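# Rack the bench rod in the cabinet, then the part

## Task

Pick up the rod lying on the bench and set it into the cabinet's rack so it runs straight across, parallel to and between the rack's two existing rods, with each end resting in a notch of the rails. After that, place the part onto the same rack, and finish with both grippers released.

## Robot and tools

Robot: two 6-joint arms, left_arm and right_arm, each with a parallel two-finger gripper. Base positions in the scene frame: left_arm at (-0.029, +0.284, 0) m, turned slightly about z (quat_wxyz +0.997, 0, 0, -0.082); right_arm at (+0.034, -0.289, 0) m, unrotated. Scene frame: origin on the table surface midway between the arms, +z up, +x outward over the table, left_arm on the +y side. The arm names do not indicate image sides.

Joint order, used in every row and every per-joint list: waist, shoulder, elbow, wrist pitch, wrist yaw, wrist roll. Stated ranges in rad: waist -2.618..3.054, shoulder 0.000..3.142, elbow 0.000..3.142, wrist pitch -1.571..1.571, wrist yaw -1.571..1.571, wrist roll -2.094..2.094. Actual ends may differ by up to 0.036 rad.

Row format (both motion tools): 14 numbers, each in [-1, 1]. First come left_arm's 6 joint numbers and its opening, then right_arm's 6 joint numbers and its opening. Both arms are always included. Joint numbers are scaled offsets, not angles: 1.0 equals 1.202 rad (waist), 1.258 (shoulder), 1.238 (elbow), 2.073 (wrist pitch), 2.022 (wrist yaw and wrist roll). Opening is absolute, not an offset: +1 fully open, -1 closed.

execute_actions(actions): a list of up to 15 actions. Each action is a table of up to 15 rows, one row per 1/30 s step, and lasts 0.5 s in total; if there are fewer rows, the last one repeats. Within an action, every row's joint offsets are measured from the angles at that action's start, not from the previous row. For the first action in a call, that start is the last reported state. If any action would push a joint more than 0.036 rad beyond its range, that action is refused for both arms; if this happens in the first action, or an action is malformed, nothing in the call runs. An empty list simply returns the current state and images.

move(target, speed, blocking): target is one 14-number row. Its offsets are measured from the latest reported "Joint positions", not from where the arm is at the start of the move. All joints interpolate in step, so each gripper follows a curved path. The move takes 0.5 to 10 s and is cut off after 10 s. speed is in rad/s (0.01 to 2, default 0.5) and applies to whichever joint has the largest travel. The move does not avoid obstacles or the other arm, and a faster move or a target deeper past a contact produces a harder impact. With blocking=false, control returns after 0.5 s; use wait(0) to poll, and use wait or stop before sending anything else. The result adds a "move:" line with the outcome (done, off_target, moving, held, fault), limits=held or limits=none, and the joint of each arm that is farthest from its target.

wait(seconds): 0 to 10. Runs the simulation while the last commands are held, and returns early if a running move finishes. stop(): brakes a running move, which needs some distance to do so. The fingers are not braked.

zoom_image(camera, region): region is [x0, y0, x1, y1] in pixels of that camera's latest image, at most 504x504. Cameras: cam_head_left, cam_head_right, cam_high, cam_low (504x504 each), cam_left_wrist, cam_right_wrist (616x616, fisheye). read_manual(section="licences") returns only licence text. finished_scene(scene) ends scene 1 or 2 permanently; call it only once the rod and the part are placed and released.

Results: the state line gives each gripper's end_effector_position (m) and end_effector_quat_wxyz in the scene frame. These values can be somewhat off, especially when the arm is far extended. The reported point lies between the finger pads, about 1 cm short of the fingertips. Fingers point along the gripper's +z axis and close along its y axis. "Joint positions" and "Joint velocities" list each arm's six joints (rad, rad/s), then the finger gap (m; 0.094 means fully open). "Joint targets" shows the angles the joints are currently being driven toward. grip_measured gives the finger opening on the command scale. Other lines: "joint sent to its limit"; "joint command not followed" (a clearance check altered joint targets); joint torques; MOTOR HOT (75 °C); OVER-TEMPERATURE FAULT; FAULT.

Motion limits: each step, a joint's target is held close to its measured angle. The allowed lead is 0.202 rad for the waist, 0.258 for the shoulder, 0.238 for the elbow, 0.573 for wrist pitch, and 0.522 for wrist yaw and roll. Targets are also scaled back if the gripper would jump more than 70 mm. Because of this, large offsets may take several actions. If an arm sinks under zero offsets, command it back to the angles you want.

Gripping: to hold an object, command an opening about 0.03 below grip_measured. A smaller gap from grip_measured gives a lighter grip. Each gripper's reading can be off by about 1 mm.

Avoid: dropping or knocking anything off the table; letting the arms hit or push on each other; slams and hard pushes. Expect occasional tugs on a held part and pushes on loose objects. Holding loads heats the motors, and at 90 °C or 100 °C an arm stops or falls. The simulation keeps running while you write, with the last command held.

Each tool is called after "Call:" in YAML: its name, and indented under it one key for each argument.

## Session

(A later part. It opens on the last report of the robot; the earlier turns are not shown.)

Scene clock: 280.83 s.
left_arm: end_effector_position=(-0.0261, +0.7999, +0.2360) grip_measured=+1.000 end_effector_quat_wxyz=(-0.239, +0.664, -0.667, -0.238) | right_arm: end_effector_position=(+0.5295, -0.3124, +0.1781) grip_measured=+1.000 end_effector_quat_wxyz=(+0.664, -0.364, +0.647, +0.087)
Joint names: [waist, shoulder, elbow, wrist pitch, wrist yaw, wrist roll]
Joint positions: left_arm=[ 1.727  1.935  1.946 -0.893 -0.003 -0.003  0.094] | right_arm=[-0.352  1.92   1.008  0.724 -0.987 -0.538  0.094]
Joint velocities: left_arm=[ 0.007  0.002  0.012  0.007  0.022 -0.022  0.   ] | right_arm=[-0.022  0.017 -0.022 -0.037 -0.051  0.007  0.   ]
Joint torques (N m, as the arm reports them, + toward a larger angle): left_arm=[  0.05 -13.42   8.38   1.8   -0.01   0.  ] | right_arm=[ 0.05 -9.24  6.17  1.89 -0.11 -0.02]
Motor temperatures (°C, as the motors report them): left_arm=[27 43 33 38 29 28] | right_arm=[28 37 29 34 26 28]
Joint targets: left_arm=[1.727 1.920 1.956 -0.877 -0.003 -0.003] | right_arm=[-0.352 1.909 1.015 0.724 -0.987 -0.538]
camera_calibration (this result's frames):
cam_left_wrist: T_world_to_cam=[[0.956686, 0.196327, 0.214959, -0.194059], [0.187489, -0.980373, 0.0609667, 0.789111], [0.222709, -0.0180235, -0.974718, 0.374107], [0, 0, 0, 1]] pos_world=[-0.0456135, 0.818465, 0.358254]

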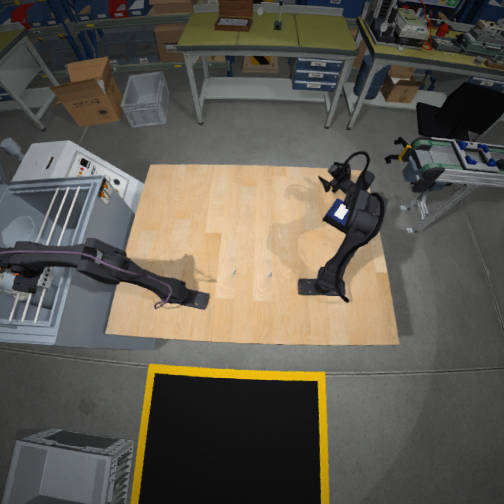

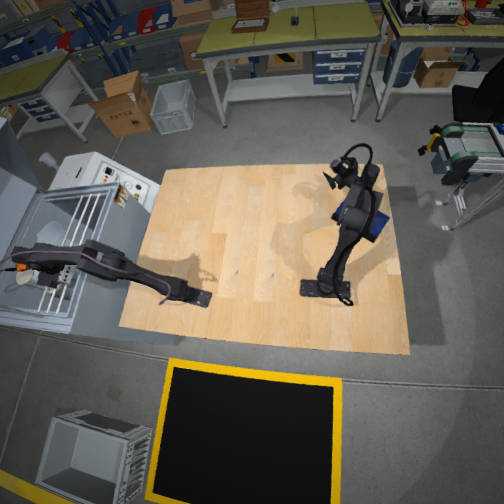

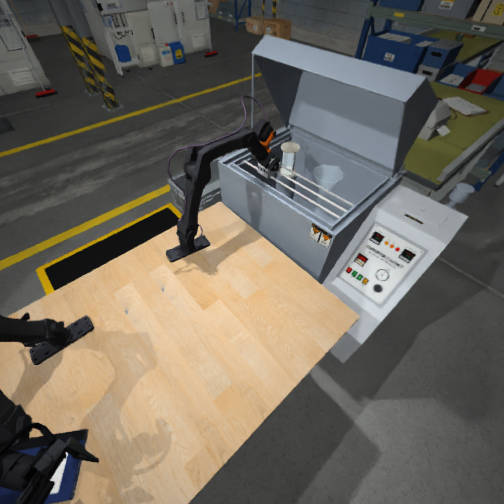

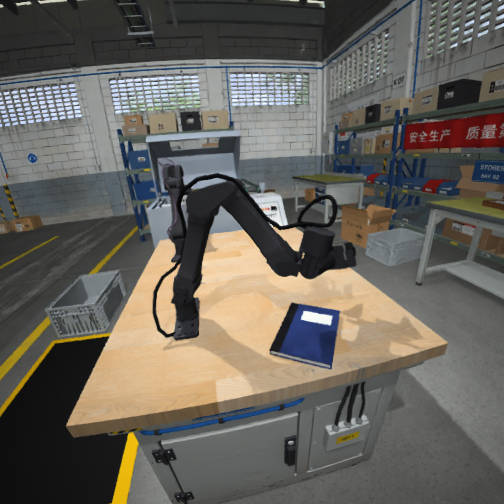

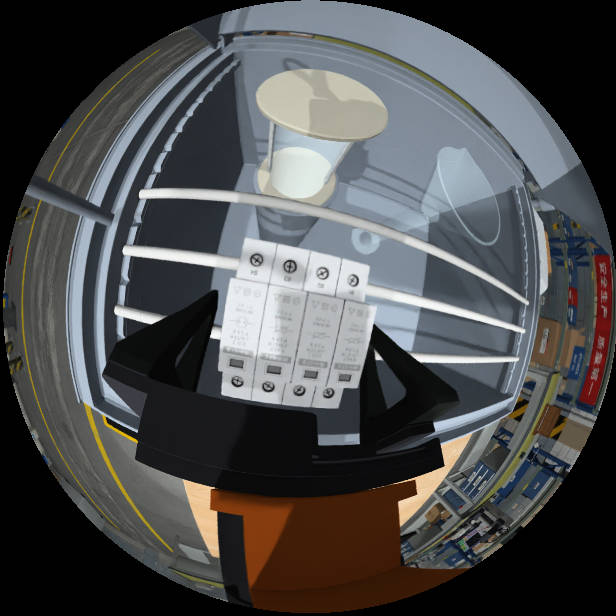

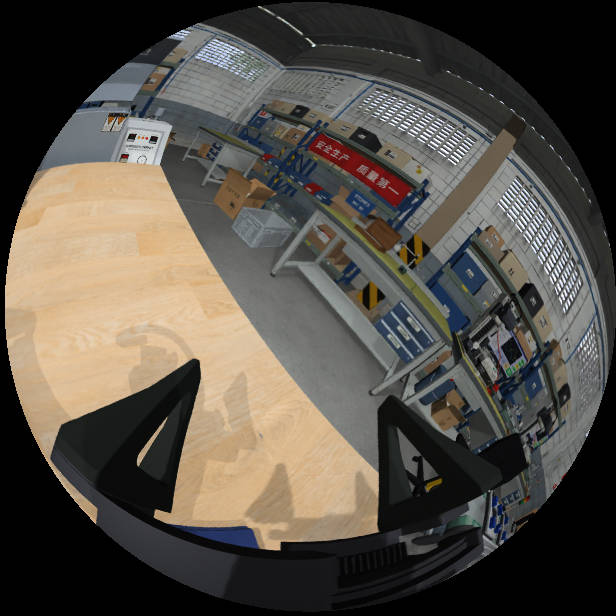

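Call:
move:
  target: [0,-0.25,0.02,-0.08,0,0,1,0,-0.009,0.006,0,0,0,1]
  speed: 0.35

Call:
zoom_image:
  camera: "cam_high"
  region: [215,110,375,240]

Scene clock: 284.87 s.
left_arm: end_effector_position=(-0.0268, +0.7183, +0.3484) grip_measured=+1.000 end_effector_quat_wxyz=(-0.288, +0.645, -0.648, -0.286) | right_arm: end_effector_position=(+0.5295, -0.3124, +0.1781) grip_measured=+1.000 end_effector_quat_wxyz=(+0.664, -0.364, +0.647, +0.087)
Joint names: [waist, shoulder, elbow, wrist pitch, wrist yaw, wrist roll]
Joint positions: left_arm=[ 1.727  1.631  1.946 -1.05  -0.003 -0.003  0.094] | right_arm=[-0.352  1.92   1.008  0.724 -0.987 -0.538  0.094]
Joint velocities: left_arm=[-0.002  0.007 -0.007  0.081 -0.051 -0.066  0.   ] | right_arm=[-0.002 -0.002  0.012  0.051  0.007 -0.022  0.   ]
Joint torques (N m, as the arm reports them, + toward a larger angle): left_arm=[ 0.04 -9.12  9.11  1.7  -0.01 -0.01] | right_arm=[ 0.03 -9.2   6.14  1.89 -0.11 -0.02]
Motor temperatures (°C, as the motors report them): left_arm=[27 43 33 37 29 28] | right_arm=[28 37 29 34 26 28]
Joint targets: left_arm=[1.727 1.621 1.971 -1.059 -0.003 -0.003] | right_arm=[-0.352 1.909 1.015 0.724 -0.987 -0.538]
move: off_target (left_arm); limits=none; left_arm: farthest joint: the elbow, 0.024 radians from its target (0.024 radians at the start); right_arm: farthest joint: the shoulder, 0.011 radians from its target (0.011 radians at the start)
camera_calibration (this result's frames):
cam_left_wrist: T_world_to_cam=[[0.956406, 0.16258, 0.242601, -0.186937], [0.187503, -0.978726, -0.0832983, 0.75142], [0.223897, 0.125155, -0.966543, 0.376668], [0, 0, 0, 1]] pos_world=[-0.0464411, 0.718684, 0.472009]

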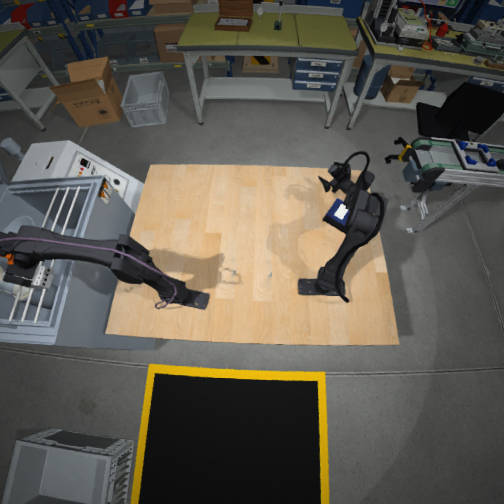

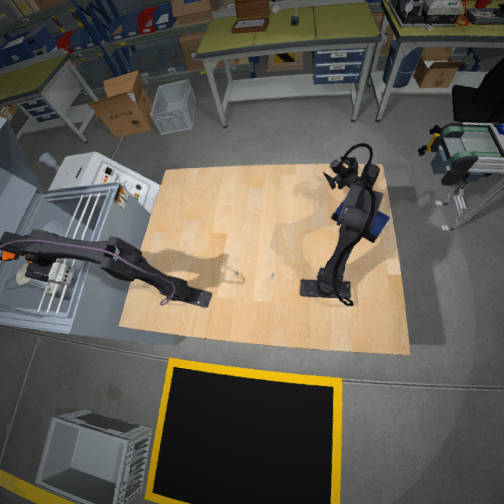

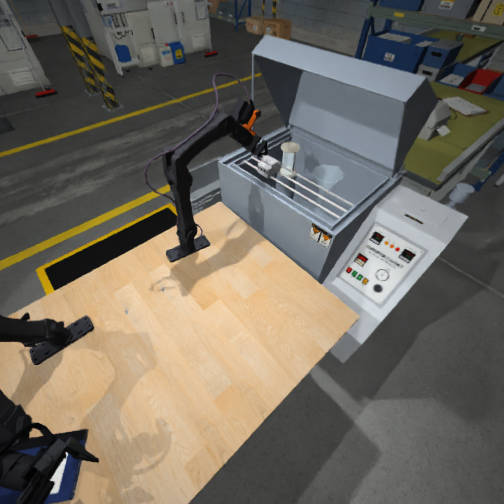

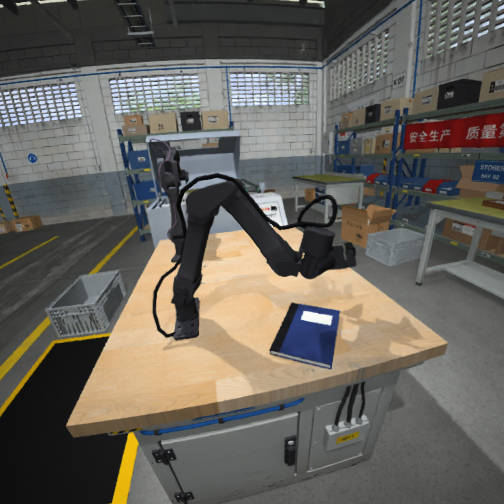

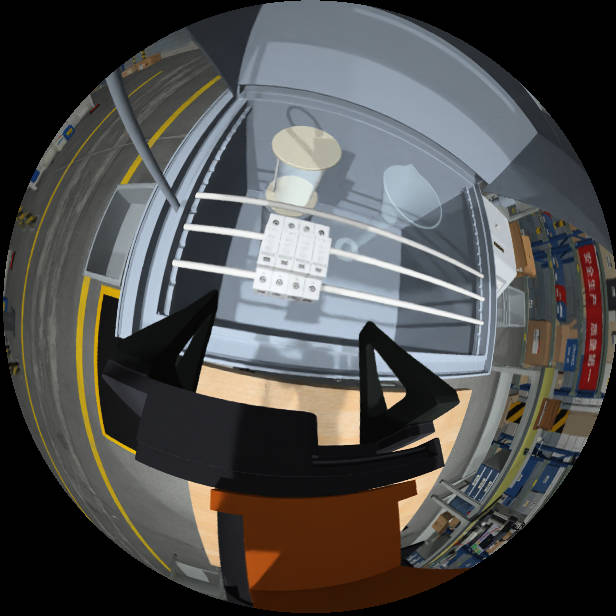

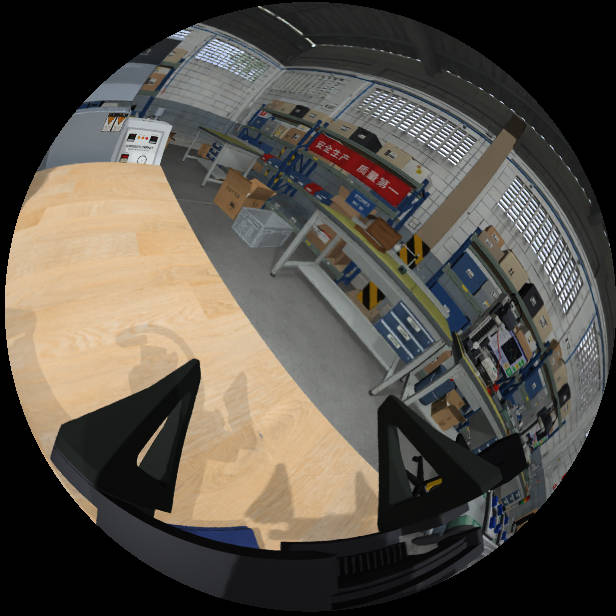

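Region (215, 110, 375, 240) of cam_high's 504x504 image, scaled by 3.150, with more detail than that image has; it fills the top 410 rows of this view, and the rest is white.

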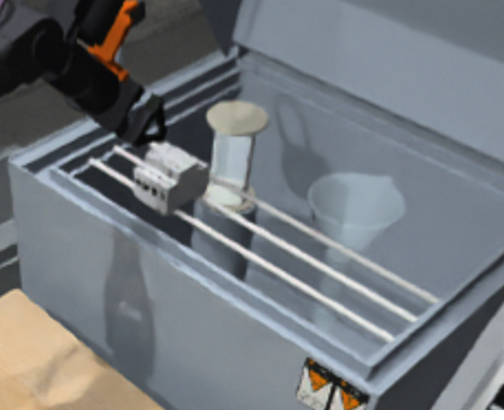

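Call:
finished_scene:
  scene: 1

The scene is finished: the task was done.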